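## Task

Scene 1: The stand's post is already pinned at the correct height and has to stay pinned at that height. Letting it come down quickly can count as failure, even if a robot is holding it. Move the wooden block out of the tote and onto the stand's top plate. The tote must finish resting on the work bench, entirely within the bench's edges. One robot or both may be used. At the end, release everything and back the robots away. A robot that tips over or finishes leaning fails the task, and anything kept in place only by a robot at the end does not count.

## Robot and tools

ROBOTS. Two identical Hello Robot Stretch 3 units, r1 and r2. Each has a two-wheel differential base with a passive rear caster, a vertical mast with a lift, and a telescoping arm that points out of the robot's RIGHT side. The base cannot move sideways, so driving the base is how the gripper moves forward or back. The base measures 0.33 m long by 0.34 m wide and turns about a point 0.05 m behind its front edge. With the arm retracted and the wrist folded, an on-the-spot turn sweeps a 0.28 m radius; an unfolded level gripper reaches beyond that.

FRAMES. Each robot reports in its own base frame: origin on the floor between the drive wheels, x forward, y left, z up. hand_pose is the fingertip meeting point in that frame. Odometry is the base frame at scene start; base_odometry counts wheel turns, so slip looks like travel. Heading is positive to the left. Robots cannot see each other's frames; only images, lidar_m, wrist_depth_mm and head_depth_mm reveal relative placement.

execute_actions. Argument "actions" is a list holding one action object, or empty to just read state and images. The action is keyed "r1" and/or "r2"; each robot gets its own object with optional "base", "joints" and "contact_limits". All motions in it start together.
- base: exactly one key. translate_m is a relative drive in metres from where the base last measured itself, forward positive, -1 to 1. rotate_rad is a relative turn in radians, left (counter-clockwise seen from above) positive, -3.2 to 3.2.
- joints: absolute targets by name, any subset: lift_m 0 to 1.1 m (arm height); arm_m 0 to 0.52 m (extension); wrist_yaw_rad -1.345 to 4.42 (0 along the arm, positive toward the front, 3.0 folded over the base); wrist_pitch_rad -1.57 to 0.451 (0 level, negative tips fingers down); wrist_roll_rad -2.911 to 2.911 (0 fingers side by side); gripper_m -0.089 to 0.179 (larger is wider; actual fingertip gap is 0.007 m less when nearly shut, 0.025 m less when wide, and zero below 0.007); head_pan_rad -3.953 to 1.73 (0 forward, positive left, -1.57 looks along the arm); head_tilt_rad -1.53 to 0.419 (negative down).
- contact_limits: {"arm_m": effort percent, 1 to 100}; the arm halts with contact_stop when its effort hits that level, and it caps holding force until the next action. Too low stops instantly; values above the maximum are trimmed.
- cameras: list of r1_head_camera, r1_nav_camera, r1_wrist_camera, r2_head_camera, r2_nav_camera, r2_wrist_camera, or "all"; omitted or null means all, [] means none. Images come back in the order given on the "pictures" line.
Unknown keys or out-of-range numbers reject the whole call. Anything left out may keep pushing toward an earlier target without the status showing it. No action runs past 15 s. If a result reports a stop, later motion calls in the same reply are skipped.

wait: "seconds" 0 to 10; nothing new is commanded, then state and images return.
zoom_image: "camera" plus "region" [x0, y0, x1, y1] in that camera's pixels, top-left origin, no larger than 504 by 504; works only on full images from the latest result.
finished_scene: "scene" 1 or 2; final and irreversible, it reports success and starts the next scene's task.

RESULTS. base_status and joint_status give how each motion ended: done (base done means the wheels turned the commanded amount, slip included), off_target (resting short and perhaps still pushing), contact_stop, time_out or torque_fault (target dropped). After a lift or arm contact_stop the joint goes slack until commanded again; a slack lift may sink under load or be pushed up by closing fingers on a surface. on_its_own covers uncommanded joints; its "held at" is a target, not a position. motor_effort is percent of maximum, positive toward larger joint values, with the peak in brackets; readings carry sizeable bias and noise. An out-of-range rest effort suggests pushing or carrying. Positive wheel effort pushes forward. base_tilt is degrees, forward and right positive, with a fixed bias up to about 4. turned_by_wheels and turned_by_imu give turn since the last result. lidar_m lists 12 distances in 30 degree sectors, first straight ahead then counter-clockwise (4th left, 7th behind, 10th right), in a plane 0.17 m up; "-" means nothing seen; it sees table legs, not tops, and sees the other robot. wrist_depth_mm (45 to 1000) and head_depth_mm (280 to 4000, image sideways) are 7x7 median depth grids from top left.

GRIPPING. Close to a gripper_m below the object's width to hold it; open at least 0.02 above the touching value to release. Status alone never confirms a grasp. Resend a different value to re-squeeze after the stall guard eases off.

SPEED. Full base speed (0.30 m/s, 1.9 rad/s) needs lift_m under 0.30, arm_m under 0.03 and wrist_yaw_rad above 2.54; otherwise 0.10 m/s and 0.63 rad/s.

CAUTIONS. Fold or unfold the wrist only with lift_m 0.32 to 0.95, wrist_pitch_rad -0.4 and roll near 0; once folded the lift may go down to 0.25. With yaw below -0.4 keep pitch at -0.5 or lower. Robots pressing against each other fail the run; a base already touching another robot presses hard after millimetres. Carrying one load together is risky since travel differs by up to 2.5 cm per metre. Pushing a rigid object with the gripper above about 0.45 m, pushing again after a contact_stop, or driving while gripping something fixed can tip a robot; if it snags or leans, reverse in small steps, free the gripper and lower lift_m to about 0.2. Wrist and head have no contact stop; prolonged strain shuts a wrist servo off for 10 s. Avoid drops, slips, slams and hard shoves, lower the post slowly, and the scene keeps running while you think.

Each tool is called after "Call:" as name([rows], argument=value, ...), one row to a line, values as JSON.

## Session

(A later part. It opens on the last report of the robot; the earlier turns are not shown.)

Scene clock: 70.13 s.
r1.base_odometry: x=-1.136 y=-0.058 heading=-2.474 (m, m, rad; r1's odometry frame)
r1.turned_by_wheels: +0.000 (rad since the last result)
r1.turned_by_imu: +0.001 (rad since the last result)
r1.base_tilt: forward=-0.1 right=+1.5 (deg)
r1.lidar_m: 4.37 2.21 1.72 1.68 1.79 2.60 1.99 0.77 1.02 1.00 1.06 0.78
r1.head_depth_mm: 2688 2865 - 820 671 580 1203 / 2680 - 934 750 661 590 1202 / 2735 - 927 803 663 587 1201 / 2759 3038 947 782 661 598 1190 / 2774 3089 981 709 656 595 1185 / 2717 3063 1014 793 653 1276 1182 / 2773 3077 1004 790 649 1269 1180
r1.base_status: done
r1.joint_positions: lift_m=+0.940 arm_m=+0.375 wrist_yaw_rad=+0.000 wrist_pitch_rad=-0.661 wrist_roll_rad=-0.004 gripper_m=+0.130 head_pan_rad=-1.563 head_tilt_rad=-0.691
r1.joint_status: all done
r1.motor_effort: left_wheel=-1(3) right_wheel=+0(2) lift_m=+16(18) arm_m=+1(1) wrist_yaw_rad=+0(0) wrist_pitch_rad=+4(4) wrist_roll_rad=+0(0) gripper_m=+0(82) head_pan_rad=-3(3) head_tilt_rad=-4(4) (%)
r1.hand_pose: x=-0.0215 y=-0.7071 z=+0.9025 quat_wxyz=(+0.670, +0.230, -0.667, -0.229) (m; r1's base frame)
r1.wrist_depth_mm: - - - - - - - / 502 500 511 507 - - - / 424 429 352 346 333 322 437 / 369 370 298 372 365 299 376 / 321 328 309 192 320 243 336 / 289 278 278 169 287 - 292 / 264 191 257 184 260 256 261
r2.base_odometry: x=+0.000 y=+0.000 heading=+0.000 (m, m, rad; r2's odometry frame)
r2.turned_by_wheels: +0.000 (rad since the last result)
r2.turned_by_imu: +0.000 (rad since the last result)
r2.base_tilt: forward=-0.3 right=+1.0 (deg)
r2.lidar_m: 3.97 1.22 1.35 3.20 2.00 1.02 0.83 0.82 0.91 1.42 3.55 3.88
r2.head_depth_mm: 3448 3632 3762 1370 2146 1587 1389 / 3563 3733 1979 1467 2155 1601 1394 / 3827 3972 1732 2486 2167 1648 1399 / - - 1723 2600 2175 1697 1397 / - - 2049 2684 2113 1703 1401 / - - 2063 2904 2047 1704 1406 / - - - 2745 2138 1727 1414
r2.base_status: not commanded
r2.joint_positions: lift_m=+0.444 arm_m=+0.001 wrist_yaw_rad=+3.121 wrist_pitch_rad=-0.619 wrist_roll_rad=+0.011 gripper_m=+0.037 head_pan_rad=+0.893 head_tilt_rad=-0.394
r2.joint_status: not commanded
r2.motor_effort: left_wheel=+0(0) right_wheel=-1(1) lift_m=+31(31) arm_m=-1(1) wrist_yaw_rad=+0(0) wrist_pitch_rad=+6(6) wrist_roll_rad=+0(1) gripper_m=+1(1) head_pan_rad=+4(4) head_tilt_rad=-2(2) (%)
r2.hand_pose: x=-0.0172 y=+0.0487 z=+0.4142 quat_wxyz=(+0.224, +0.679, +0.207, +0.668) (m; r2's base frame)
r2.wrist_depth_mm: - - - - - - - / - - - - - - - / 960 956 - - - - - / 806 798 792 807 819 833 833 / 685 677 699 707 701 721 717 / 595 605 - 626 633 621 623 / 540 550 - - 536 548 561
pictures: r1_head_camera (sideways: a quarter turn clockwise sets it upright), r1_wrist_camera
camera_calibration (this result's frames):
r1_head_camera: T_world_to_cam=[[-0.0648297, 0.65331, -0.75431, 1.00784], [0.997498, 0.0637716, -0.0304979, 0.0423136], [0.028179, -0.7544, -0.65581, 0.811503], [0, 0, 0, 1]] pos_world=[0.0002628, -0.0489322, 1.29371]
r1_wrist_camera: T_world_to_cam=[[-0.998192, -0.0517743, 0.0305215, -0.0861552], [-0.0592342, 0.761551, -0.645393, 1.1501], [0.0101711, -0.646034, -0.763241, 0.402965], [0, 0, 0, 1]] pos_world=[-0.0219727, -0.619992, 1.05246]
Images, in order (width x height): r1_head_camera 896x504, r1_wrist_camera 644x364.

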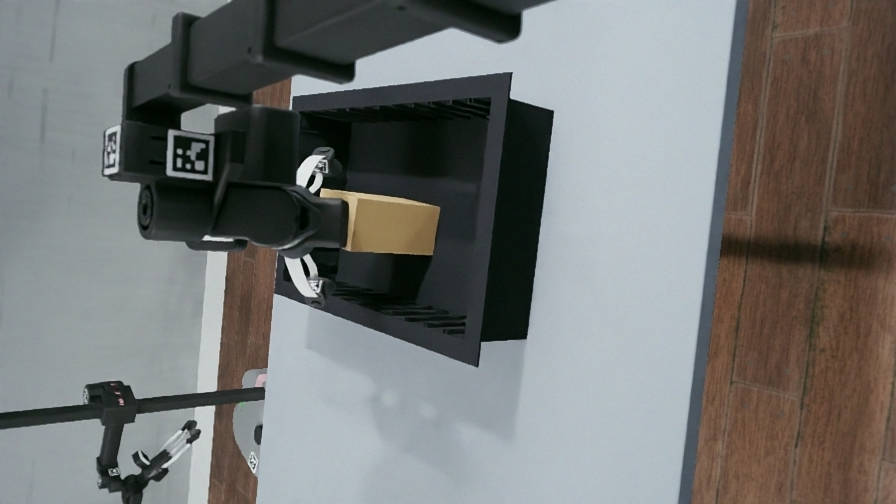

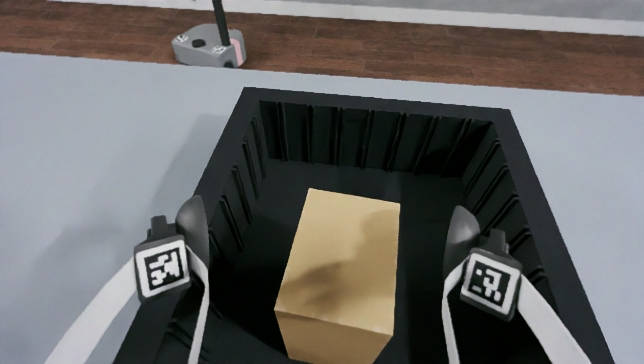

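Call:
execute_actions([
  {"r1":{"base":{"translate_m":-0.008},"joints":{"lift_m":0.885,"gripper_m":0.11}}},
], cameras=["r1_wrist_camera"])

Call:
execute_actions([
  {"r1":{"joints":{"gripper_m":0.0}}},
], cameras=["r1_wrist_camera"])

Call:
execute_actions([
  {"r1":{"joints":{"lift_m":1.03,"head_pan_rad":-2.8,"head_tilt_rad":-0.35}}},
], cameras=["r1_head_camera","r1_wrist_camera","r1_nav_camera"])

Scene clock: 80.03 s.
r1.base_odometry: x=-1.130 y=-0.053 heading=-2.474 (m, m, rad; r1's odometry frame)
r1.turned_by_wheels: +0.000 (rad since the last result)
r1.turned_by_imu: +0.001 (rad since the last result)
r1.base_tilt: forward=-0.2 right=+1.5 (deg)
r1.lidar_m: 4.39 2.20 1.72 1.69 1.79 2.59 1.98 0.77 1.02 1.00 1.06 0.79
r1.head_depth_mm: 2671 3003 1106 - - 579 1223 / 2696 2969 - 749 666 589 1202 / 2710 2978 - 804 662 587 1194 / 2721 3054 956 790 659 597 1190 / 2762 3071 981 727 656 596 1183 / 2712 3070 1010 794 652 1280 1179 / 2809 3048 1005 788 649 1273 1175
r1.base_status: done
r1.joint_positions: lift_m=+0.885 arm_m=+0.375 wrist_yaw_rad=+0.000 wrist_pitch_rad=-0.661 wrist_roll_rad=-0.004 gripper_m=+0.110 head_pan_rad=-1.563 head_tilt_rad=-0.691
r1.joint_status: all done
r1.motor_effort: left_wheel=-1(4) right_wheel=+1(3) lift_m=+16(20) arm_m=+2(1) wrist_yaw_rad=+0(0) wrist_pitch_rad=+4(4) wrist_roll_rad=+0(0) gripper_m=-1(81) head_pan_rad=-3(3) head_tilt_rad=-4(4) (%)
r1.hand_pose: x=-0.0215 y=-0.7071 z=+0.8475 quat_wxyz=(+0.670, +0.230, -0.667, -0.229) (m; r1's base frame)
r1.wrist_depth_mm: 489 - - - - - - / 402 405 291 300 286 275 427 / 339 332 273 318 324 265 355 / 296 195 269 143 283 259 202 / 261 167 212 126 130 240 176 / 224 153 225 120 226 211 159 / 134 185 212 179 210 210 155
r2.base_odometry: x=+0.000 y=+0.000 heading=+0.000 (m, m, rad; r2's odometry frame)
r2.turned_by_wheels: +0.000 (rad since the last result)
r2.turned_by_imu: +0.000 (rad since the last result)
r2.base_tilt: forward=-0.3 right=+0.9 (deg)
r2.lidar_m: 3.97 1.22 1.34 3.22 2.00 1.01 0.83 0.82 0.91 1.42 3.53 3.91
r2.head_depth_mm: 3423 3664 3698 1368 2155 1588 1390 / 3583 3800 1972 1466 2148 1600 1383 / 3769 3968 1712 2508 2148 1652 1393 / - - 1720 2571 2165 1701 1403 / - - 2042 2675 2103 1711 1401 / - - 2065 2912 2074 1714 1402 / - - - 2732 2115 1715 1415
r2.base_status: not commanded
r2.joint_positions: lift_m=+0.444 arm_m=+0.001 wrist_yaw_rad=+3.121 wrist_pitch_rad=-0.619 wrist_roll_rad=+0.011 gripper_m=+0.037 head_pan_rad=+0.893 head_tilt_rad=-0.394
r2.joint_status: not commanded
r2.motor_effort: left_wheel=-1(0) right_wheel=-1(1) lift_m=+31(31) arm_m=-1(0) wrist_yaw_rad=+1(0) wrist_pitch_rad=+6(6) wrist_roll_rad=+0(0) gripper_m=+1(1) head_pan_rad=+5(4) head_tilt_rad=-2(2) (%)
r2.hand_pose: x=-0.0172 y=+0.0487 z=+0.4142 quat_wxyz=(+0.224, +0.679, +0.207, +0.668) (m; r2's base frame)
r2.wrist_depth_mm: - - - - - - - / - - - - - - - / 944 957 - 996 979 992 - / 797 792 805 815 832 838 850 / 682 689 695 713 703 707 721 / 598 597 - 623 623 618 631 / 532 541 - - 534 558 554
pictures: r1_wrist_camera
camera_calibration (this result's frames):
r1_wrist_camera: T_world_to_cam=[[-0.998192, -0.0517745, 0.0305212, -0.0844766], [-0.0592342, 0.761556, -0.645387, 1.11461], [0.010171, -0.646028, -0.763246, 0.360994], [0, 0, 0, 1]] pos_world=[-0.0219727, -0.619996, 0.997457]
Images, in order (width x height): r1_wrist_camera 644x364.

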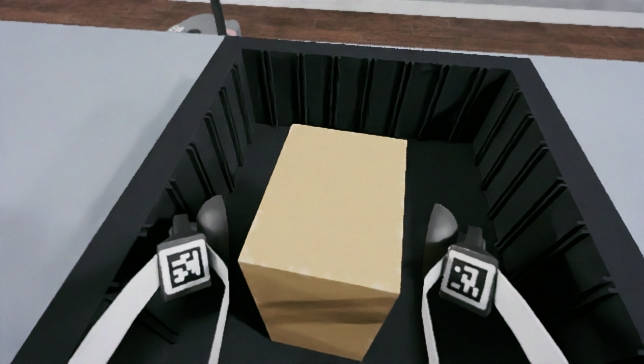

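Scene clock: 81.63 s.
r1.base_odometry: x=-1.130 y=-0.053 heading=-2.474 (m, m, rad; r1's odometry frame)
r1.turned_by_wheels: +0.000 (rad since the last result)
r1.turned_by_imu: +0.000 (rad since the last result)
r1.base_tilt: forward=-0.2 right=+1.4 (deg)
r1.lidar_m: 4.38 2.21 1.72 1.69 1.79 2.59 1.98 0.77 1.02 1.00 1.07 0.79
r1.head_depth_mm: 2656 2968 1106 - - 579 1215 / 2678 2985 - 750 665 589 1201 / 2735 2997 - 804 662 587 1198 / 2747 3055 955 791 659 596 1192 / 2790 3058 983 730 657 595 1185 / 2705 3059 1015 793 653 593 1181 / 2788 3090 1007 790 649 1275 1174
r1.base_status: not commanded
r1.joint_positions: lift_m=+0.885 arm_m=+0.375 wrist_yaw_rad=+0.001 wrist_pitch_rad=-0.665 wrist_roll_rad=-0.004 gripper_m=+0.001 head_pan_rad=-1.563 head_tilt_rad=-0.691
r1.joint_status: all done
r1.motor_effort: left_wheel=-1(1) right_wheel=+1(1) lift_m=+16(17) arm_m=+2(2) wrist_yaw_rad=-1(1) wrist_pitch_rad=+5(5) wrist_roll_rad=+0(0) gripper_m=-26(100) head_pan_rad=-3(3) head_tilt_rad=-4(4) (%)
r1.hand_pose: x=-0.0214 y=-0.7065 z=+0.8468 quat_wxyz=(+0.670, +0.232, -0.667, -0.230) (m; r1's base frame)
r1.wrist_depth_mm: 483 - - - - - - / 398 397 286 296 286 278 425 / 338 333 274 169 317 267 346 / 296 193 259 142 216 261 199 / 260 169 131 124 127 249 170 / 223 155 224 134 132 227 158 / 133 160 210 199 214 206 157
r2.base_odometry: x=+0.000 y=+0.000 heading=+0.000 (m, m, rad; r2's odometry frame)
r2.turned_by_wheels: +0.000 (rad since the last result)
r2.turned_by_imu: +0.000 (rad since the last result)
r2.base_tilt: forward=-0.2 right=+1.0 (deg)
r2.lidar_m: 3.97 1.22 1.35 3.22 2.00 1.01 0.83 0.82 0.90 1.42 3.54 3.90
r2.head_depth_mm: 3456 3633 3739 1369 2159 1591 1392 / 3551 3780 1984 1467 2148 1610 1395 / 3782 3938 1725 2478 2151 1644 1395 / - - 1723 2594 2178 1708 1399 / - - 2054 2695 2105 1709 1397 / - - 2079 2896 2071 1719 1406 / - - - 2731 2123 1711 1407
r2.base_status: not commanded
r2.joint_positions: lift_m=+0.444 arm_m=+0.001 wrist_yaw_rad=+3.121 wrist_pitch_rad=-0.619 wrist_roll_rad=+0.011 gripper_m=+0.037 head_pan_rad=+0.893 head_tilt_rad=-0.394
r2.joint_status: not commanded
r2.motor_effort: left_wheel=+0(0) right_wheel=-1(1) lift_m=+31(31) arm_m=-1(1) wrist_yaw_rad=+0(1) wrist_pitch_rad=+6(6) wrist_roll_rad=+0(0) gripper_m=+1(1) head_pan_rad=+4(4) head_tilt_rad=-2(2) (%)
r2.hand_pose: x=-0.0172 y=+0.0487 z=+0.4142 quat_wxyz=(+0.224, +0.679, +0.207, +0.668) (m; r2's base frame)
r2.wrist_depth_mm: - - - - - - - / - - - - - - - / 951 949 - 962 979 - - / 818 809 791 809 819 831 845 / 684 678 694 714 702 716 709 / 590 601 - 617 626 629 622 / 529 554 - - 536 548 558
pictures: r1_wrist_camera
camera_calibration (this result's frames):
r1_wrist_camera: T_world_to_cam=[[-0.99815, -0.0526865, 0.0303308, -0.0847548], [-0.0598467, 0.763876, -0.642582, 1.11292], [0.0106864, -0.643208, -0.765617, 0.364889], [0, 0, 0, 1]] pos_world=[-0.0218925, -0.619902, 0.99708]
Images, in order (width x height): r1_wrist_camera 644x364.

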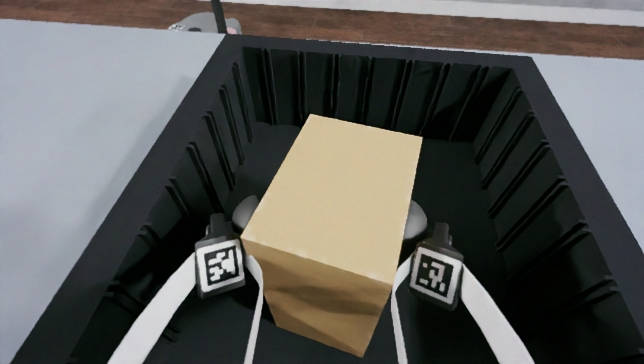

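Scene clock: 83.80 s.
r1.base_odometry: x=-1.130 y=-0.053 heading=-2.474 (m, m, rad; r1's odometry frame)
r1.turned_by_wheels: +0.000 (rad since the last result)
r1.turned_by_imu: +0.000 (rad since the last result)
r1.base_tilt: forward=-0.2 right=+1.5 (deg)
r1.lidar_m: 4.40 2.20 1.72 1.68 1.79 2.59 1.98 0.77 1.02 1.00 1.06 0.79
r1.head_depth_mm: 3839 - - 3721 2698 - - / 3961 - - 3640 2683 - - / - - - 3338 2673 - - / - - - 3521 - - - / - - - 3488 - - - / - - - 3438 - - - / - - - 3623 - - -
r1.base_status: not commanded
r1.joint_positions: lift_m=+1.030 arm_m=+0.375 wrist_yaw_rad=+0.001 wrist_pitch_rad=-0.677 wrist_roll_rad=-0.004 gripper_m=+0.011 head_pan_rad=-2.793 head_tilt_rad=-0.359
r1.joint_status: all done
r1.on_its_own: gripper_m is held at +0.010, not at your +0.000, by its stall guard, which is not easing now
r1.motor_effort: left_wheel=-1(1) right_wheel=+0(0) lift_m=+23(23) arm_m=+1(1) wrist_yaw_rad=-1(1) wrist_pitch_rad=+9(10) wrist_roll_rad=+1(0) gripper_m=-23(26) head_pan_rad=-3(37) head_tilt_rad=+4(27) (%)
r1.hand_pose: x=-0.0214 y=-0.7043 z=+0.9891 quat_wxyz=(+0.668, +0.236, -0.665, -0.234) (m; r1's base frame)
r1.wrist_depth_mm: - - - - - - - / - - - - - - - / 545 546 542 528 547 559 - / 477 472 452 144 376 486 491 / 418 417 134 123 129 419 428 / 374 384 287 134 364 375 386 / 340 343 327 178 342 338 347
r2.base_odometry: x=+0.000 y=+0.000 heading=+0.000 (m, m, rad; r2's odometry frame)
r2.turned_by_wheels: +0.000 (rad since the last result)
r2.turned_by_imu: +0.000 (rad since the last result)
r2.base_tilt: forward=-0.3 right=+1.0 (deg)
r2.lidar_m: 3.96 1.22 1.35 3.21 2.00 1.02 0.83 0.82 0.91 1.42 3.53 3.89
r2.head_depth_mm: 3429 3676 3760 1370 2146 1587 1385 / 3528 3816 1998 1467 2176 1605 1391 / 3800 1993 1704 2492 2153 1655 1392 / - - 1711 2567 2172 1697 1407 / - - 2042 2665 2110 1709 1402 / - - 2060 2895 2064 1720 1406 / - - - 2752 2130 1724 1417
r2.base_status: not commanded
r2.joint_positions: lift_m=+0.444 arm_m=+0.001 wrist_yaw_rad=+3.121 wrist_pitch_rad=-0.619 wrist_roll_rad=+0.011 gripper_m=+0.037 head_pan_rad=+0.893 head_tilt_rad=-0.394
r2.joint_status: not commanded
r2.motor_effort: left_wheel=+0(0) right_wheel=-1(1) lift_m=+31(31) arm_m=-1(1) wrist_yaw_rad=+1(0) wrist_pitch_rad=+6(6) wrist_roll_rad=-1(0) gripper_m=+1(1) head_pan_rad=+4(5) head_tilt_rad=-2(2) (%)
r2.hand_pose: x=-0.0172 y=+0.0487 z=+0.4142 quat_wxyz=(+0.224, +0.679, +0.207, +0.668) (m; r2's base frame)
r2.wrist_depth_mm: - - - - - - - / - - - - - - - / 927 954 - 988 - - - / 803 801 790 804 830 819 843 / 687 688 687 710 707 719 723 / 597 607 - 636 625 611 621 / 537 550 - - 531 562 550
pictures: r1_head_camera (sideways: a quarter turn clockwise sets it upright), r1_nav_camera (sideways: a quarter turn counterclockwise sets it upright), r1_wrist_camera
camera_calibration (this result's frames):
r1_head_camera: T_world_to_cam=[[0.329266, 0.183331, -0.926269, 1.22967], [0.381508, -0.923165, -0.0471005, 0.0677028], [-0.863734, -0.33787, -0.373909, 0.450164], [0, 0, 0, 1]] pos_world=[-0.0418965, -0.0108399, 1.31052]
r1_nav_camera: T_world_to_cam=[[-0.291793, -0.146514, 0.945193, -1.18882], [-0.373059, 0.927367, 0.0285829, 0.0270171], [-0.880729, -0.344272, -0.325258, 0.3843], [0, 0, 0, 1]] pos_world=[0.00165468, -0.0669291, 1.24788]
r1_wrist_camera: T_world_to_cam=[[-0.99815, -0.0530447, 0.0296979, -0.0885867], [-0.0598486, 0.77168, -0.633188, 1.19891], [0.01067, -0.633795, -0.773428, 0.489574], [0, 0, 0, 1]] pos_world=[-0.0218938, -0.619582, 1.14041]
Images, in order (width x height): r1_head_camera 896x504, r1_nav_camera 672x504, r1_wrist_camera 644x364.

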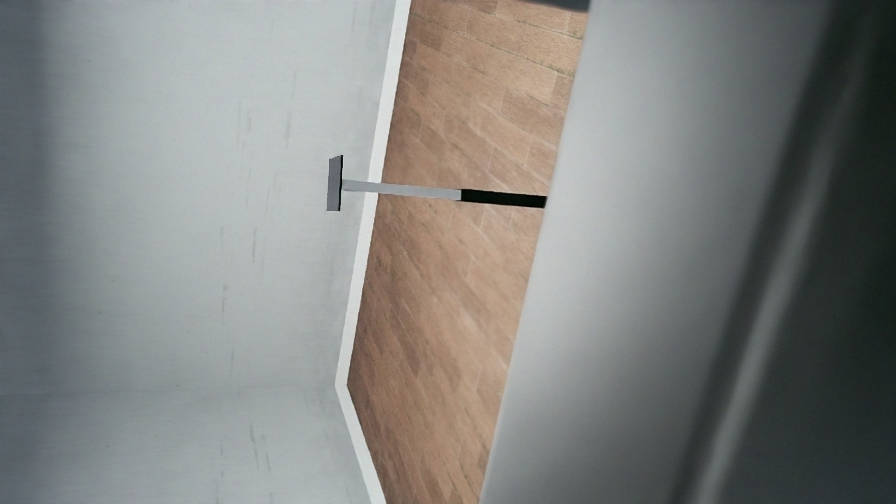

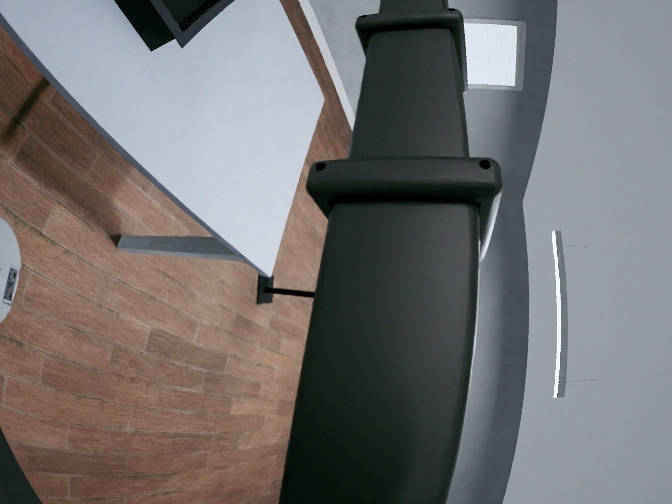

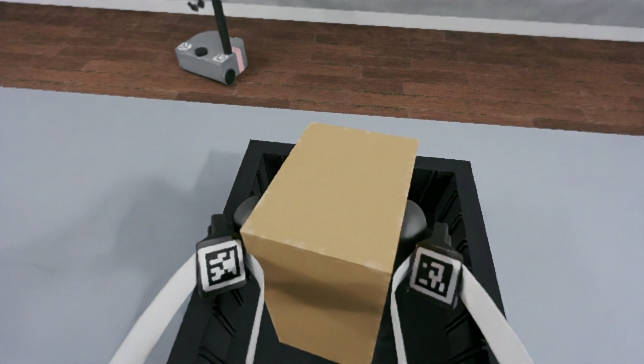

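Call:
execute_actions([
  {"r1":{"base":{"translate_m":-1.0},"joints":{"lift_m":1.09,"arm_m":0.1}}},
], cameras=[])

Call:
execute_actions([
  {"r1":{"base":{"translate_m":-0.45}}},
], cameras=[])

Call:
execute_actions([
  {"r1":{"base":{"rotate_rad":-0.7},"joints":{"head_pan_rad":-1.57,"head_tilt_rad":-0.6}}},
], cameras=["r1_head_camera","r1_wrist_camera","r1_nav_camera"])

Scene clock: 108.73 s.
r1.base_odometry: x=-0.345 y=+0.567 heading=-2.474 (m, m, rad; r1's odometry frame)
r1.turned_by_wheels: +0.000 (rad since the last result)
r1.turned_by_imu: +0.005 (rad since the last result)
r1.base_tilt: forward=-0.1 right=+1.5 (deg)
r1.lidar_m: 1.73 2.33 1.79 1.76 1.87 2.72 3.38 1.04 3.06 0.96 0.39 1.43
r1.head_depth_mm: 2835 - - - - 1750 1473 / 2974 - - - - 1759 1462 / 3083 - - - - 1812 1457 / 3225 - - - - 1797 1441 / 3340 - - - - 1721 1398 / 3535 - - - 2142 1773 1429 / 3692 - - - 2132 1760 1421
r1.base_status: done
r1.joint_positions: lift_m=+1.090 arm_m=+0.100 wrist_yaw_rad=+0.001 wrist_pitch_rad=-0.678 wrist_roll_rad=-0.004 gripper_m=+0.011 head_pan_rad=-2.793 head_tilt_rad=-0.359
r1.joint_status: all done
r1.on_its_own: gripper_m is held at +0.010, not at your +0.000, by its stall guard, which is not easing now
r1.motor_effort: left_wheel=-1(5) right_wheel=+1(3) lift_m=+24(24) arm_m=-2(3) wrist_yaw_rad=-1(1) wrist_pitch_rad=+10(9) wrist_roll_rad=+0(0) gripper_m=-23(23) head_pan_rad=-3(4) head_tilt_rad=+4(4) (%)
r1.hand_pose: x=-0.0214 y=-0.4296 z=+1.0490 quat_wxyz=(+0.668, +0.236, -0.665, -0.235) (m; r1's base frame)
r1.wrist_depth_mm: - - - - - - - / 739 739 - - - - - / 620 642 795 - - - - / 552 548 - 143 - - - / 489 487 135 123 129 - - / 437 439 - 134 - - - / 393 413 - 178 - - -
r2.base_odometry: x=+0.000 y=+0.000 heading=+0.000 (m, m, rad; r2's odometry frame)
r2.turned_by_wheels: +0.000 (rad since the last result)
r2.turned_by_imu: +0.001 (rad since the last result)
r2.base_tilt: forward=-0.3 right=+1.0 (deg)
r2.lidar_m: 3.99 1.22 1.35 3.21 2.00 1.01 0.83 0.82 0.91 1.42 3.54 3.90
r2.head_depth_mm: 3431 3626 3758 1377 2142 1587 1390 / 3580 3855 1979 1468 2155 1608 1394 / 3782 - 1868 2564 2154 1647 1390 / - - 1821 2580 2173 1702 1398 / - - 2044 2693 2105 1717 1400 / - - 2067 2895 2066 1715 1404 / - - - 2746 2116 1716 1413
r2.base_status: not commanded
r2.joint_positions: lift_m=+0.444 arm_m=+0.001 wrist_yaw_rad=+3.121 wrist_pitch_rad=-0.619 wrist_roll_rad=+0.011 gripper_m=+0.037 head_pan_rad=+0.893 head_tilt_rad=-0.394
r2.joint_status: not commanded
r2.motor_effort: left_wheel=+0(0) right_wheel=-1(1) lift_m=+31(31) arm_m=-1(1) wrist_yaw_rad=+0(0) wrist_pitch_rad=+6(6) wrist_roll_rad=-1(0) gripper_m=+1(1) head_pan_rad=+4(4) head_tilt_rad=-2(1) (%)
r2.hand_pose: x=-0.0172 y=+0.0487 z=+0.4142 quat_wxyz=(+0.224, +0.679, +0.207, +0.668) (m; r2's base frame)
r2.wrist_depth_mm: - - - - - - - / - - - - - - - / 952 950 - 980 984 979 - / 804 804 776 809 845 847 830 / 673 684 691 705 718 711 720 / 587 603 - 618 627 619 618 / 529 546 - - 533 545 550
pictures: none
No camera images: the call's "cameras" was empty. Leave "cameras" out to get every camera's image.

Scene clock: 114.47 s.
r1.base_odometry: x=+0.009 y=+0.845 heading=-2.474 (m, m, rad; r1's odometry frame)
r1.turned_by_wheels: +0.000 (rad since the last result)
r1.turned_by_imu: +0.002 (rad since the last result)
r1.base_tilt: forward=-0.1 right=+1.6 (deg)
r1.lidar_m: 2.16 2.37 1.83 1.79 1.91 2.76 2.93 0.66 0.68 2.97 1.14 0.76
r1.head_depth_mm: 2466 - - - - 1740 1472 / 2580 - - - - 1763 1462 / 2661 - - - - 1812 1464 / 2795 - - - - 1806 1448 / 2900 - - - - 1796 1436 / 3057 - - - 2138 1773 1426 / 3187 - - - 715 1712 1387
r1.base_status: done
r1.joint_positions: lift_m=+1.090 arm_m=+0.100 wrist_yaw_rad=+0.001 wrist_pitch_rad=-0.678 wrist_roll_rad=-0.004 gripper_m=+0.011 head_pan_rad=-2.793 head_tilt_rad=-0.359
r1.joint_status: not commanded
r1.on_its_own: gripper_m is held at +0.010, not at your +0.000, by its stall guard, which is not easing now
r1.motor_effort: left_wheel=-1(4) right_wheel=+1(1) lift_m=+23(23) arm_m=-3(2) wrist_yaw_rad=+0(1) wrist_pitch_rad=+9(9) wrist_roll_rad=+1(0) gripper_m=-23(23) head_pan_rad=-3(3) head_tilt_rad=+4(4) (%)
r1.hand_pose: x=-0.0214 y=-0.4296 z=+1.0490 quat_wxyz=(+0.668, +0.236, -0.665, -0.235) (m; r1's base frame)
r1.wrist_depth_mm: - - - - - - - / - - - - - - - / 850 - - - - - - / - - - 143 - - - / - - 135 123 129 - - / - - - 134 - - - / - - - 178 - - -
r2.base_odometry: x=+0.000 y=+0.000 heading=+0.000 (m, m, rad; r2's odometry frame)
r2.turned_by_wheels: +0.000 (rad since the last result)
r2.turned_by_imu: +0.001 (rad since the last result)
r2.base_tilt: forward=-0.3 right=+1.0 (deg)
r2.lidar_m: 3.97 1.22 1.35 3.21 2.01 1.01 0.83 0.82 0.90 1.42 3.55 3.91
r2.head_depth_mm: 3450 3692 3757 1368 2145 1587 1393 / 3624 3860 1993 1473 2159 1606 1392 / 3791 - 1866 2548 2165 1650 1402 / - - 1819 2590 2177 1695 1402 / - - 2055 2682 2106 1704 1406 / - - 2066 2903 2060 1716 1413 / - - - 2758 2137 1711 1411
r2.base_status: not commanded
r2.joint_positions: lift_m=+0.444 arm_m=+0.001 wrist_yaw_rad=+3.121 wrist_pitch_rad=-0.619 wrist_roll_rad=+0.011 gripper_m=+0.037 head_pan_rad=+0.893 head_tilt_rad=-0.394
r2.joint_status: not commanded
r2.motor_effort: left_wheel=+0(0) right_wheel=-1(1) lift_m=+31(31) arm_m=-1(1) wrist_yaw_rad=+1(0) wrist_pitch_rad=+6(6) wrist_roll_rad=+0(0) gripper_m=+1(1) head_pan_rad=+4(4) head_tilt_rad=-2(2) (%)
r2.hand_pose: x=-0.0172 y=+0.0487 z=+0.4142 quat_wxyz=(+0.224, +0.679, +0.207, +0.668) (m; r2's base frame)
r2.wrist_depth_mm: - - - - - - - / - - - - - - - / 954 987 - 978 - 997 - / 803 800 792 814 833 843 843 / 686 694 688 709 713 716 714 / 594 602 - 627 616 622 624 / 531 549 - - 542 554 552
pictures: none
No camera images: the call's "cameras" was empty. Leave "cameras" out to get every camera's image.

Scene clock: 116.53 s.
r1.base_odometry: x=+0.009 y=+0.845 heading=+3.109 (m, m, rad; r1's odometry frame)
r1.turned_by_wheels: -0.700 (rad since the last result)
r1.turned_by_imu: -0.689 (rad since the last result)
r1.base_tilt: forward=-0.2 right=+1.5 (deg)
r1.lidar_m: 0.77 0.76 2.83 1.92 1.80 1.82 2.33 2.93 2.98 0.66 2.97 1.14
r1.head_depth_mm: - - - 2310 1815 1485 1258 / - - - 2219 1793 1480 1254 / - - - 459 1686 1436 1249 / 3171 3440 - 449 1671 1386 1223 / 3007 3331 3088 2228 1762 1453 1239 / 2831 3078 3027 2235 1749 1446 1228 / 2674 2907 2997 2210 1742 1449 1225
r1.base_status: done
r1.joint_positions: lift_m=+1.090 arm_m=+0.100 wrist_yaw_rad=+0.001 wrist_pitch_rad=-0.678 wrist_roll_rad=-0.004 gripper_m=+0.011 head_pan_rad=-1.577 head_tilt_rad=-0.592
r1.joint_status: all done
r1.on_its_own: gripper_m is held at +0.010, not at your +0.000, by its stall guard, which is not easing now
r1.motor_effort: left_wheel=+1(5) right_wheel=-1(4) lift_m=+23(23) arm_m=-3(2) wrist_yaw_rad=-1(0) wrist_pitch_rad=+10(10) wrist_roll_rad=+0(0) gripper_m=-23(22) head_pan_rad=+2(33) head_tilt_rad=-3(23) (%)
r1.hand_pose: x=-0.0214 y=-0.4296 z=+1.0490 quat_wxyz=(+0.668, +0.236, -0.665, -0.235) (m; r1's base frame)
r1.wrist_depth_mm: - - - - - - - / - - - - - - - / - - - 476 486 - - / - - - 143 - - - / - - 134 123 129 - - / - - - 134 - - - / - - - 177 - - -
r2.base_odometry: x=+0.000 y=+0.000 heading=+0.000 (m, m, rad; r2's odometry frame)
r2.turned_by_wheels: +0.000 (rad since the last result)
r2.turned_by_imu: +0.000 (rad since the last result)
r2.base_tilt: forward=-0.2 right=+1.0 (deg)
r2.lidar_m: 3.97 1.23 1.35 3.22 2.00 1.02 0.83 0.82 0.90 1.42 3.54 3.89
r2.head_depth_mm: 3422 3647 3746 1372 2166 1592 1389 / 3580 3827 1978 1471 2153 1607 1395 / 3791 - 1858 2558 2166 1644 1397 / - - 1822 2595 2171 1704 1398 / - - 2042 2653 2102 1705 1402 / - - 2079 2870 2053 1717 1408 / - - - 2747 2130 1713 1413
r2.base_status: not commanded
r2.joint_positions: lift_m=+0.444 arm_m=+0.001 wrist_yaw_rad=+3.121 wrist_pitch_rad=-0.619 wrist_roll_rad=+0.011 gripper_m=+0.037 head_pan_rad=+0.893 head_tilt_rad=-0.394
r2.joint_status: not commanded
r2.motor_effort: left_wheel=+0(0) right_wheel=-1(1) lift_m=+31(31) arm_m=-1(1) wrist_yaw_rad=+1(1) wrist_pitch_rad=+6(6) wrist_roll_rad=+0(0) gripper_m=+0(0) head_pan_rad=+4(3) head_tilt_rad=-3(1) (%)
r2.hand_pose: x=-0.0172 y=+0.0487 z=+0.4142 quat_wxyz=(+0.224, +0.679, +0.207, +0.668) (m; r2's base frame)
r2.wrist_depth_mm: - - - - - - - / - - - - - - - / 943 962 - 989 990 989 - / 798 801 774 824 819 844 850 / 673 692 685 703 704 714 728 / 602 599 - 629 629 614 624 / 532 548 - - 538 553 552
pictures: r1_head_camera (sideways: a quarter turn clockwise sets it upright), r1_nav_camera (sideways: a quarter turn counterclockwise sets it upright), r1_wrist_camera
camera_calibration (this result's frames):
r1_head_camera: T_world_to_cam=[[-0.0561109, 0.576286, -0.81532, 1.08732], [0.998277, 0.0464166, -0.035894, 0.0493382], [0.0171592, -0.815929, -0.577897, 0.710216], [0, 0, 0, 1]] pos_world=[-0.000429645, -0.0494087, 1.29871]
r1_nav_camera: T_world_to_cam=[[0.0345849, -0.534011, 0.84477, -1.05979], [-0.999254, -0.0330113, 0.0200418, 0.0419638], [0.0171844, -0.844833, -0.534754, 0.651432], [0, 0, 0, 1]] pos_world=[0.0673908, -0.0142044, 1.2428]
r1_wrist_camera: T_world_to_cam=[[-0.998156, -0.052954, 0.0296609, -0.0757364], [-0.0597626, 0.772135, -0.632642, 1.02446], [0.0105988, -0.633249, -0.773876, 0.710691], [0, 0, 0, 1]] pos_world=[-0.0219049, -0.344987, 1.20035]
Images, in order (width x height): r1_head_camera 896x504, r1_nav_camera 672x504, r1_wrist_camera 644x364.

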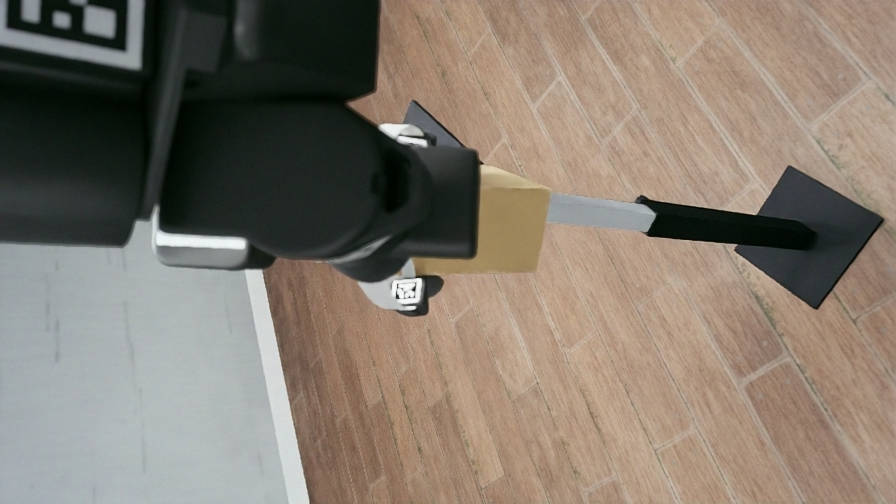

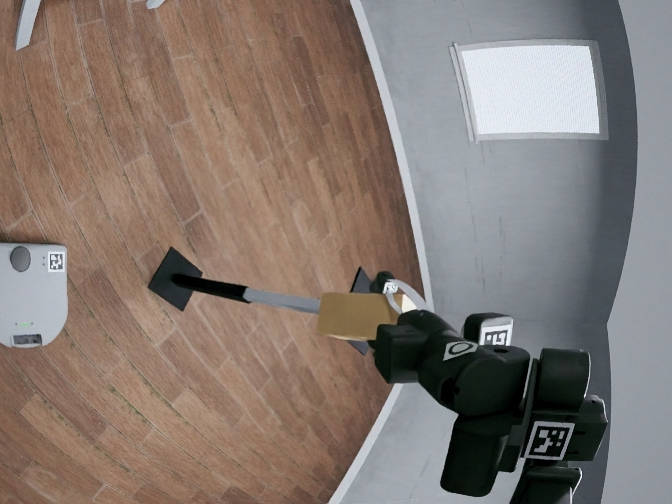

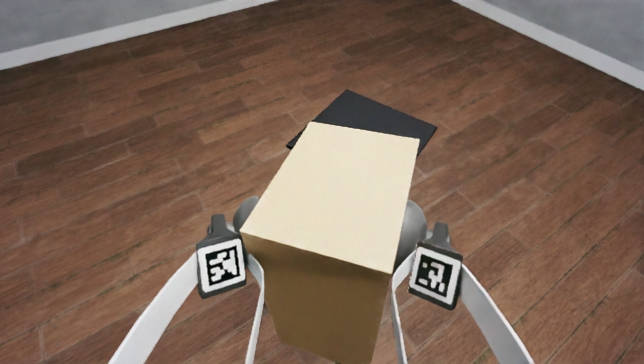

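Centre ≈ (-0.06,-0.685, 0.895).

Call:
execute_actions([
  {"r1":{"base":{"translate_m":-0.035},"joints":{"arm_m":0.35,"lift_m":1.045}}},
], cameras=["r1_head_camera","r1_wrist_camera","r1_nav_camera","r2_nav_camera"])

Scene clock: 130.73 s.
r1.base_odometry: x=+0.044 y=+0.844 heading=+3.109 (m, m, rad; r1's odometry frame)
r1.turned_by_wheels: +0.000 (rad since the last result)
r1.turned_by_imu: +0.001 (rad since the last result)
r1.base_tilt: forward=-0.1 right=+1.5 (deg)
r1.lidar_m: 0.80 0.80 2.80 1.90 1.78 1.80 2.31 2.90 2.95 0.66 2.99 1.19
r1.head_depth_mm: 3088 3451 3224 2314 1809 1485 1263 / 3411 3665 3178 2294 1792 1482 1251 / 3284 - 2940 810 1783 1469 1248 / 3179 3492 672 772 1674 1360 1219 / 3016 3354 3066 2169 1758 1457 1239 / 2843 3138 3009 2231 1743 1450 1233 / 2669 2924 3010 2194 1752 1435 1220
r1.base_status: done
r1.joint_positions: lift_m=+1.045 arm_m=+0.350 wrist_yaw_rad=+0.000 wrist_pitch_rad=-0.679 wrist_roll_rad=-0.004 gripper_m=+0.011 head_pan_rad=-1.577 head_tilt_rad=-0.592
r1.joint_status: all done
r1.on_its_own: gripper_m is held at +0.010, not at your +0.000, by its stall guard, which is not easing now
r1.motor_effort: left_wheel=+1(3) right_wheel=-1(5) lift_m=+18(17) arm_m=+1(2) wrist_yaw_rad=+0(0) wrist_pitch_rad=+10(10) wrist_roll_rad=+1(0) gripper_m=-23(23) head_pan_rad=+2(2) head_tilt_rad=-3(3) (%)
r1.hand_pose: x=-0.0215 y=-0.6791 z=+1.0042 quat_wxyz=(+0.668, +0.236, -0.665, -0.235) (m; r1's base frame)
r1.wrist_depth_mm: - - - - - - - / - - - - - - - / - - - - - - - / - - - 143 - - - / - - 135 123 129 - - / - - 269 134 264 - - / - - - 178 253 - -
r2.base_odometry: x=+0.000 y=+0.000 heading=+0.000 (m, m, rad; r2's odometry frame)
r2.turned_by_wheels: +0.000 (rad since the last result)
r2.turned_by_imu: +0.001 (rad since the last result)
r2.base_tilt: forward=-0.3 right=+1.0 (deg)
r2.lidar_m: 3.97 1.22 1.35 3.20 2.00 1.01 0.83 0.82 0.91 1.42 3.54 3.90
r2.head_depth_mm: 3436 3636 3734 1373 2140 1586 1387 / 3601 3828 1969 1476 2154 1608 1390 / 3819 - 1864 2568 2171 1654 1395 / - - 1821 2586 2158 1705 1398 / - - 2050 2681 2119 1704 1405 / - - 2071 2863 2057 1712 1405 / - - - 2759 2130 1723 1410
r2.base_status: not commanded
r2.joint_positions: lift_m=+0.444 arm_m=+0.001 wrist_yaw_rad=+3.121 wrist_pitch_rad=-0.619 wrist_roll_rad=+0.011 gripper_m=+0.037 head_pan_rad=+0.893 head_tilt_rad=-0.394
r2.joint_status: not commanded
r2.motor_effort: left_wheel=+0(0) right_wheel=-1(1) lift_m=+31(31) arm_m=-1(1) wrist_yaw_rad=+1(1) wrist_pitch_rad=+6(6) wrist_roll_rad=+0(0) gripper_m=+1(1) head_pan_rad=+4(4) head_tilt_rad=-2(1) (%)
r2.hand_pose: x=-0.0172 y=+0.0487 z=+0.4142 quat_wxyz=(+0.224, +0.679, +0.207, +0.668) (m; r2's base frame)
r2.wrist_depth_mm: - - - - - - - / - - - - - - - / 935 954 - 998 985 976 - / 796 792 790 815 842 818 827 / 677 688 687 724 712 704 710 / 593 592 - 623 624 620 631 / 533 549 - - 531 550 554
pictures: r1_head_camera (sideways: a quarter turn clockwise sets it upright), r1_nav_camera (sideways: a quarter turn counterclockwise sets it upright), r1_wrist_camera, r2_nav_camera (sideways: a quarter turn counterclockwise sets it upright)
camera_calibration (this result's frames):
r1_head_camera: T_world_to_cam=[[-0.0561325, 0.576464, -0.815192, 1.08715], [0.998275, 0.0464638, -0.0358823, 0.049323], [0.0171921, -0.8158, -0.578078, 0.710451], [0, 0, 0, 1]] pos_world=[-0.000427697, -0.0494082, 1.2987]
r1_nav_camera: T_world_to_cam=[[0.0346047, -0.534197, 0.844651, -1.05964], [-0.999253, -0.0330551, 0.0200331, 0.0419751], [0.0172184, -0.844714, -0.534942, 0.651676], [0, 0, 0, 1]] pos_world=[0.0673915, -0.0141888, 1.24279]
r1_wrist_camera: T_world_to_cam=[[-0.998202, -0.0521, 0.0296289, -0.087168], [-0.0590879, 0.772575, -0.632168, 1.18858], [0.0100454, -0.632782, -0.774265, 0.518797], [0, 0, 0, 1]] pos_world=[-0.0219922, -0.594523, 1.15565]
r2_nav_camera: T_world_to_cam=[[0.199842, 0.3345, 0.920963, -1.16], [0.761724, -0.644249, 0.0687066, -0.036586], [0.616312, 0.687789, -0.383544, 0.456343], [0, 0, 0, 1]] pos_world=[-0.021564, 0.0505814, 1.24586]
Images, in order (width x height): r1_head_camera 896x504, r1_nav_camera 672x504, r1_wrist_camera 644x364, r2_nav_camera 672x504.

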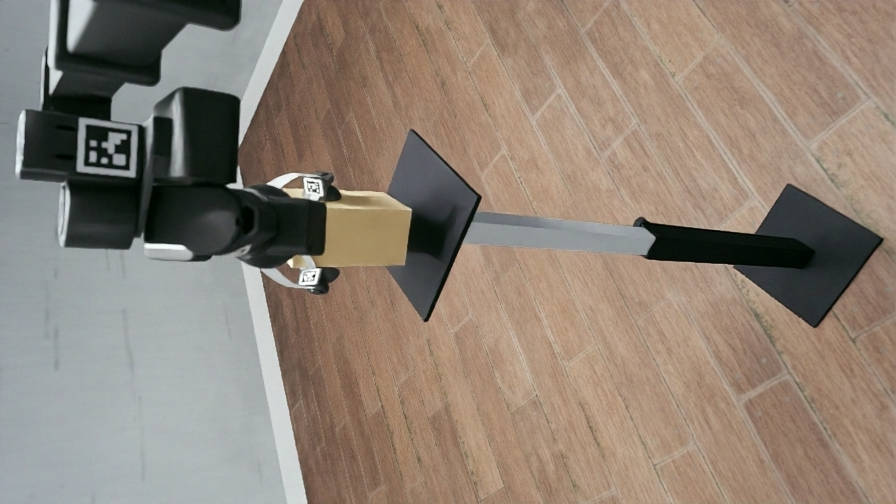

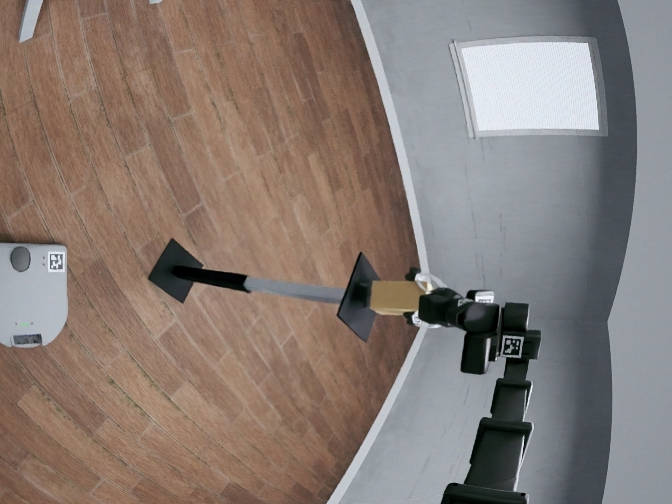

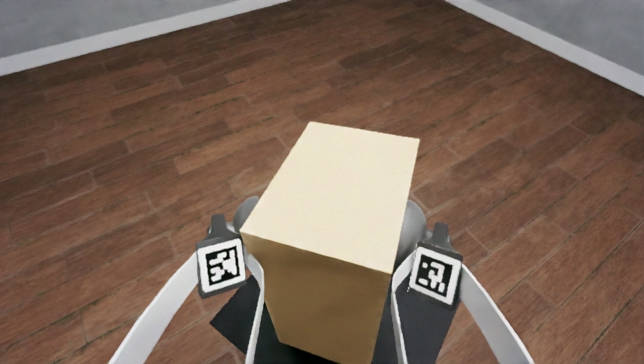

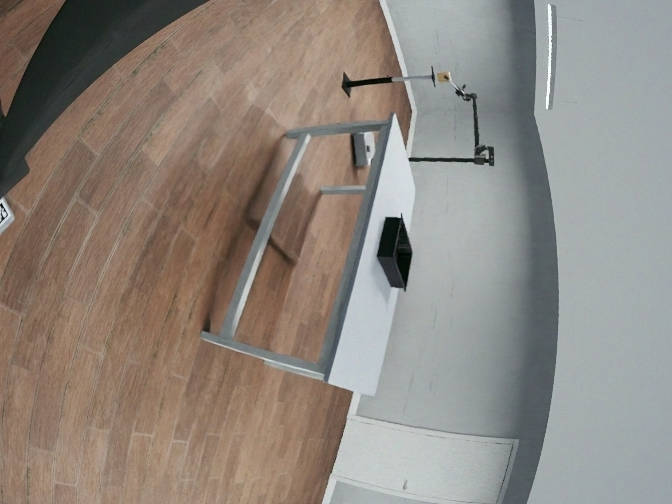

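Depth 266 vs 226: gap ≈ 4 cm.

Call:
execute_actions([
  {"r1":{"joints":{"lift_m":1.006}}},
], cameras=["r1_head_camera","r1_wrist_camera"])

Scene clock: 140.83 s.
r1.base_odometry: x=+0.044 y=+0.844 heading=+3.109 (m, m, rad; r1's odometry frame)
r1.turned_by_wheels: +0.000 (rad since the last result)
r1.turned_by_imu: +0.001 (rad since the last result)
r1.base_tilt: forward=-0.2 right=+1.4 (deg)
r1.lidar_m: 0.80 0.80 2.80 1.90 1.78 1.80 2.31 2.91 2.95 0.66 3.00 1.19
r1.head_depth_mm: 3164 - 2913 2311 1810 1483 1256 / 3490 - 3022 2291 1802 1478 1253 / 3412 - 2996 808 1789 1473 1250 / 3217 3475 1673 738 1672 1353 1220 / 3035 3363 3045 2170 1765 1457 1236 / 2852 3167 3048 2225 1751 1442 1227 / 2688 2924 3000 2211 1747 1448 1224
r1.base_status: not commanded
r1.joint_positions: lift_m=+1.006 arm_m=+0.350 wrist_yaw_rad=+0.000 wrist_pitch_rad=-0.665 wrist_roll_rad=-0.004 gripper_m=+0.011 head_pan_rad=-1.577 head_tilt_rad=-0.592
r1.joint_status: all done
r1.on_its_own: gripper_m is held at +0.010, not at your +0.000, by its stall guard, which is not easing now
r1.motor_effort: left_wheel=+1(1) right_wheel=+0(2) lift_m=+16(17) arm_m=+1(1) wrist_yaw_rad=+0(0) wrist_pitch_rad=+5(10) wrist_roll_rad=+0(0) gripper_m=-23(23) head_pan_rad=+2(2) head_tilt_rad=-3(3) (%)
r1.hand_pose: x=-0.0215 y=-0.6816 z=+0.9679 quat_wxyz=(+0.670, +0.231, -0.667, -0.231) (m; r1's base frame)
r1.wrist_depth_mm: - - - - - - - / - - - - - - - / - - - - - - - / - - - 142 - - - / - - 134 123 128 - - / - - 228 134 229 - - / - - 222 184 216 - -
r2.base_odometry: x=+0.000 y=+0.000 heading=+0.000 (m, m, rad; r2's odometry frame)
r2.turned_by_wheels: +0.000 (rad since the last result)
r2.turned_by_imu: +0.000 (rad since the last result)
r2.base_tilt: forward=-0.3 right=+0.9 (deg)
r2.lidar_m: 3.96 1.23 1.35 3.21 2.01 1.01 0.83 0.82 0.90 1.42 3.54 3.90
r2.head_depth_mm: 3425 3635 3781 1371 2150 1584 1393 / 3583 3848 1975 1470 2148 1607 1388 / 3802 - 1868 2568 2172 1648 1393 / - - 1821 2584 2171 1698 1401 / - - 2047 2672 2097 1707 1398 / - - 2063 2856 2056 1719 1409 / - - - 2739 2136 1717 1415
r2.base_status: not commanded
r2.joint_positions: lift_m=+0.444 arm_m=+0.001 wrist_yaw_rad=+3.121 wrist_pitch_rad=-0.619 wrist_roll_rad=+0.011 gripper_m=+0.037 head_pan_rad=+0.893 head_tilt_rad=-0.394
r2.joint_status: not commanded
r2.motor_effort: left_wheel=+0(0) right_wheel=-1(1) lift_m=+31(31) arm_m=-1(1) wrist_yaw_rad=+0(1) wrist_pitch_rad=+6(6) wrist_roll_rad=+0(0) gripper_m=+1(1) head_pan_rad=+4(4) head_tilt_rad=-2(2) (%)
r2.hand_pose: x=-0.0172 y=+0.0487 z=+0.4142 quat_wxyz=(+0.224, +0.679, +0.207, +0.668) (m; r2's base frame)
r2.wrist_depth_mm: - - - - - - - / - - - - - - - / 964 953 - - 997 - - / 794 799 784 836 827 841 875 / 685 685 688 708 711 710 724 / 600 601 - 629 627 632 628 / 536 545 - - 532 546 553
pictures: r1_head_camera (sideways: a quarter turn clockwise sets it upright), r1_wrist_camera
camera_calibration (this result's frames):
r1_head_camera: T_world_to_cam=[[-0.0561325, 0.576465, -0.815192, 1.08715], [0.998275, 0.0464639, -0.0358822, 0.049323], [0.0171922, -0.8158, -0.578078, 0.710452], [0, 0, 0, 1]] pos_world=[-0.000427691, -0.0494082, 1.2987]
r1_wrist_camera: T_world_to_cam=[[-0.998202, -0.0516892, 0.030354, -0.086643], [-0.0590938, 0.763645, -0.642927, 1.1719], [0.0100527, -0.643564, -0.765326, 0.473117], [0, 0, 0, 1]] pos_world=[-0.0219912, -0.594914, 1.11817]
Images, in order (width x height): r1_head_camera 896x504, r1_wrist_camera 644x364.

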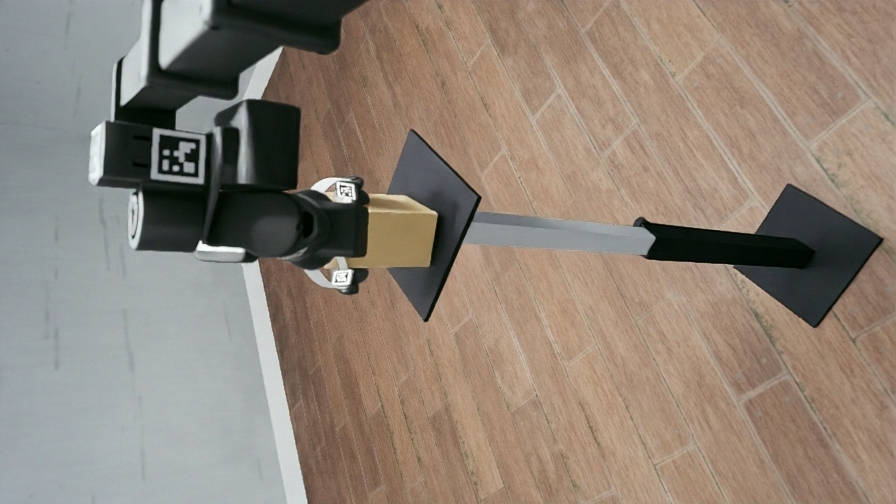

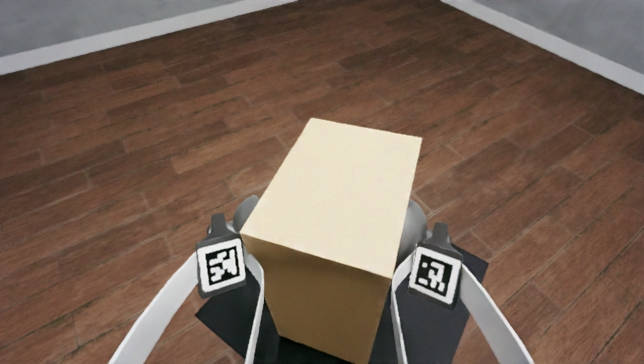

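Call:
execute_actions([
  {"r1":{"joints":{"gripper_m":0.14}}},
], cameras=[])

Call:
execute_actions([
  {"r1":{"joints":{"arm_m":0}}},
], cameras=["r1_wrist_camera","r2_nav_camera"])

Scene clock: 157.00 s.
r1.base_odometry: x=+0.044 y=+0.844 heading=+3.109 (m, m, rad; r1's odometry frame)
r1.turned_by_wheels: +0.000 (rad since the last result)
r1.turned_by_imu: +0.001 (rad since the last result)
r1.base_tilt: forward=-0.1 right=+1.5 (deg)
r1.lidar_m: 0.80 0.80 2.80 1.89 1.78 1.80 2.32 2.90 2.94 0.66 2.98 1.18
r1.head_depth_mm: 3195 - 2878 2319 1815 1487 1265 / 3458 - 3025 2298 1797 1479 1255 / 3443 - 2924 808 1782 1467 1250 / 3188 3522 2659 736 1668 1364 1215 / 3046 3321 3179 2175 1764 1451 1236 / 2836 3132 3061 2227 1754 1451 1231 / 2689 2937 3013 2192 1743 1446 1224
r1.base_status: not commanded
r1.joint_positions: lift_m=+1.006 arm_m=+0.350 wrist_yaw_rad=-0.001 wrist_pitch_rad=-0.666 wrist_roll_rad=-0.004 gripper_m=+0.140 head_pan_rad=-1.577 head_tilt_rad=-0.592
r1.joint_status: all done
r1.motor_effort: left_wheel=+1(1) right_wheel=-2(2) lift_m=+17(16) arm_m=+2(1) wrist_yaw_rad=+1(0) wrist_pitch_rad=+6(7) wrist_roll_rad=+0(0) gripper_m=+0(91) head_pan_rad=+2(2) head_tilt_rad=-4(3) (%)
r1.hand_pose: x=-0.0217 y=-0.6813 z=+0.9675 quat_wxyz=(+0.670, +0.232, -0.667, -0.231) (m; r1's base frame)
r1.wrist_depth_mm: - - - - - - - / - - - - - - - / - - - - - - - / - - - 146 - - - / - - - 128 261 - - / - - 232 129 233 - - / - - 222 197 215 - -
r2.base_odometry: x=+0.000 y=+0.000 heading=+0.000 (m, m, rad; r2's odometry frame)
r2.turned_by_wheels: +0.000 (rad since the last result)
r2.turned_by_imu: +0.000 (rad since the last result)
r2.base_tilt: forward=-0.2 right=+1.0 (deg)
r2.lidar_m: 3.98 1.22 1.35 3.21 2.00 1.01 0.83 0.82 0.90 1.41 3.53 3.90
r2.head_depth_mm: 3450 3670 3762 1371 2138 1590 1384 / 3576 3811 1975 1468 2143 1610 1396 / 3849 - 1856 2555 2162 1640 1394 / - - 1810 2588 2176 1693 1402 / - - 2055 2676 2118 1707 1404 / - - 2071 2876 2067 1708 1405 / - - - 2756 2116 1719 1417
r2.base_status: not commanded
r2.joint_positions: lift_m=+0.444 arm_m=+0.001 wrist_yaw_rad=+3.121 wrist_pitch_rad=-0.619 wrist_roll_rad=+0.011 gripper_m=+0.037 head_pan_rad=+0.893 head_tilt_rad=-0.394
r2.joint_status: not commanded
r2.motor_effort: left_wheel=+0(0) right_wheel=-1(1) lift_m=+31(31) arm_m=+0(1) wrist_yaw_rad=+0(1) wrist_pitch_rad=+6(6) wrist_roll_rad=+0(1) gripper_m=+1(1) head_pan_rad=+5(5) head_tilt_rad=-2(1) (%)
r2.hand_pose: x=-0.0172 y=+0.0487 z=+0.4142 quat_wxyz=(+0.224, +0.679, +0.207, +0.668) (m; r2's base frame)
r2.wrist_depth_mm: - - - - - - - / - - - - - - - / 948 964 - 995 996 988 - / 791 803 801 810 812 842 828 / 691 685 701 713 699 701 721 / 600 596 - 625 624 614 625 / 530 548 - - 540 544 551
pictures: none
No camera images: the call's "cameras" was empty. Leave "cameras" out to get every camera's image.

Scene clock: 160.77 s.
r1.base_odometry: x=+0.044 y=+0.844 heading=+3.109 (m, m, rad; r1's odometry frame)
r1.turned_by_wheels: +0.000 (rad since the last result)
r1.turned_by_imu: +0.001 (rad since the last result)
r1.base_tilt: forward=-0.2 right=+1.5 (deg)
r1.lidar_m: 0.80 0.80 2.79 1.90 1.78 1.80 2.30 2.90 2.95 0.66 2.99 1.19
r1.head_depth_mm: 3170 3369 3398 - - - - / 3522 3787 3199 2497 - - - / 3467 3945 3147 775 - - - / 3222 3594 2812 716 - - - / 3023 3335 3058 2168 1812 1416 1239 / 2836 3160 3056 2209 1760 1447 1229 / 2674 2938 2990 2190 1742 1438 1225
r1.base_status: not commanded
r1.joint_positions: lift_m=+1.006 arm_m=+0.001 wrist_yaw_rad=+0.000 wrist_pitch_rad=-0.666 wrist_roll_rad=-0.004 gripper_m=+0.140 head_pan_rad=-1.577 head_tilt_rad=-0.592
r1.joint_status: all done
r1.motor_effort: left_wheel=+1(1) right_wheel=-2(0) lift_m=+17(17) arm_m=-3(3) wrist_yaw_rad=+0(0) wrist_pitch_rad=+5(6) wrist_roll_rad=+0(0) gripper_m=+0(0) head_pan_rad=+2(2) head_tilt_rad=-3(4) (%)
r1.hand_pose: x=-0.0216 y=-0.3327 z=+0.9677 quat_wxyz=(+0.670, +0.232, -0.667, -0.231) (m; r1's base frame)
r1.wrist_depth_mm: - - - 418 - - - / - - - 430 - - - / - - - - - - - / - - - - - - - / - - - - - - - / - - - - - - - / - - - - - - -
r2.base_odometry: x=+0.000 y=+0.000 heading=+0.000 (m, m, rad; r2's odometry frame)
r2.turned_by_wheels: +0.000 (rad since the last result)
r2.turned_by_imu: +0.000 (rad since the last result)
r2.base_tilt: forward=-0.3 right=+1.0 (deg)
r2.lidar_m: 3.96 1.22 1.35 3.21 2.00 1.02 0.83 0.82 0.90 1.42 3.54 3.93
r2.head_depth_mm: 3414 3653 3740 1372 2151 1581 1390 / 3613 3860 1979 1464 2152 1606 1395 / 3843 - 1867 2556 2171 1650 1394 / - - 1824 2569 2172 1713 1403 / - - 2057 2675 2104 1710 1401 / - - 2065 2901 2071 1716 1404 / - - - 2768 2120 1723 1412
r2.base_status: not commanded
r2.joint_positions: lift_m=+0.444 arm_m=+0.001 wrist_yaw_rad=+3.121 wrist_pitch_rad=-0.619 wrist_roll_rad=+0.011 gripper_m=+0.037 head_pan_rad=+0.893 head_tilt_rad=-0.394
r2.joint_status: not commanded
r2.motor_effort: left_wheel=+0(0) right_wheel=-1(1) lift_m=+31(31) arm_m=-1(0) wrist_yaw_rad=+0(0) wrist_pitch_rad=+6(6) wrist_roll_rad=-1(0) gripper_m=+1(2) head_pan_rad=+3(4) head_tilt_rad=-2(3) (%)
r2.hand_pose: x=-0.0172 y=+0.0487 z=+0.4142 quat_wxyz=(+0.224, +0.679, +0.207, +0.668) (m; r2's base frame)
r2.wrist_depth_mm: - - - - - - - / - - - - - - - / 963 960 - 992 - - - / 777 785 782 827 836 835 835 / 677 690 698 718 704 708 730 / 593 604 - 624 616 616 621 / 536 548 - - 534 555 549
pictures: r1_wrist_camera, r2_nav_camera (sideways: a quarter turn counterclockwise sets it upright)
camera_calibration (this result's frames):
r1_wrist_camera: T_world_to_cam=[[-0.998214, -0.0514813, 0.0303004, -0.0685238], [-0.0589106, 0.76433, -0.642129, 0.904746], [0.00989818, -0.642768, -0.765997, 0.698398], [0, 0, 0, 1]] pos_world=[-0.0220152, -0.246144, 1.11801]
r2_nav_camera: T_world_to_cam=[[0.199842, 0.334501, 0.920963, -1.16], [0.761725, -0.644247, 0.0687066, -0.036586], [0.61631, 0.68779, -0.383545, 0.456345], [0, 0, 0, 1]] pos_world=[-0.0215641, 0.0505813, 1.24586]
Images, in order (width x height): r1_wrist_camera 644x364, r2_nav_camera 672x504.

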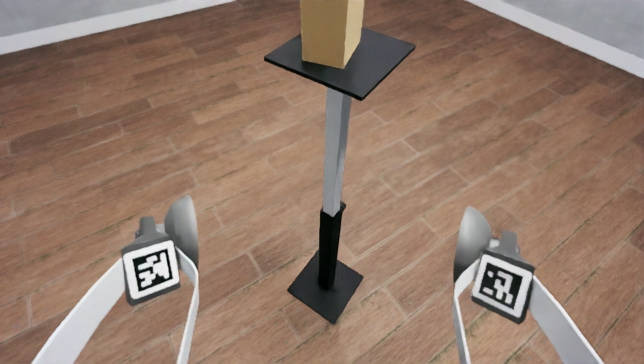

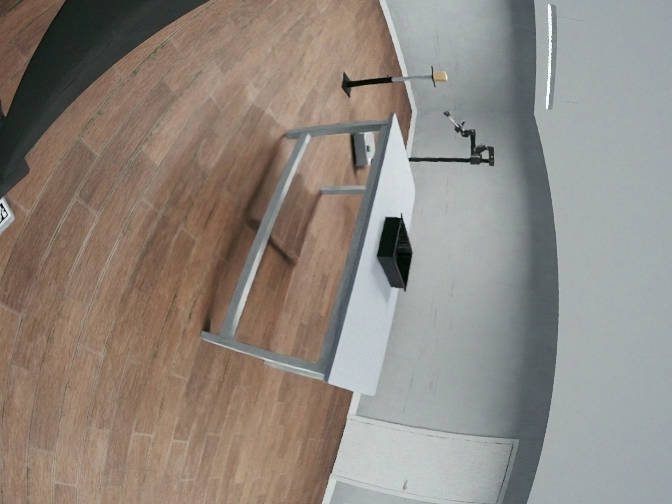

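Call:
finished_scene(scene=1)

The scene is finished: the task was done.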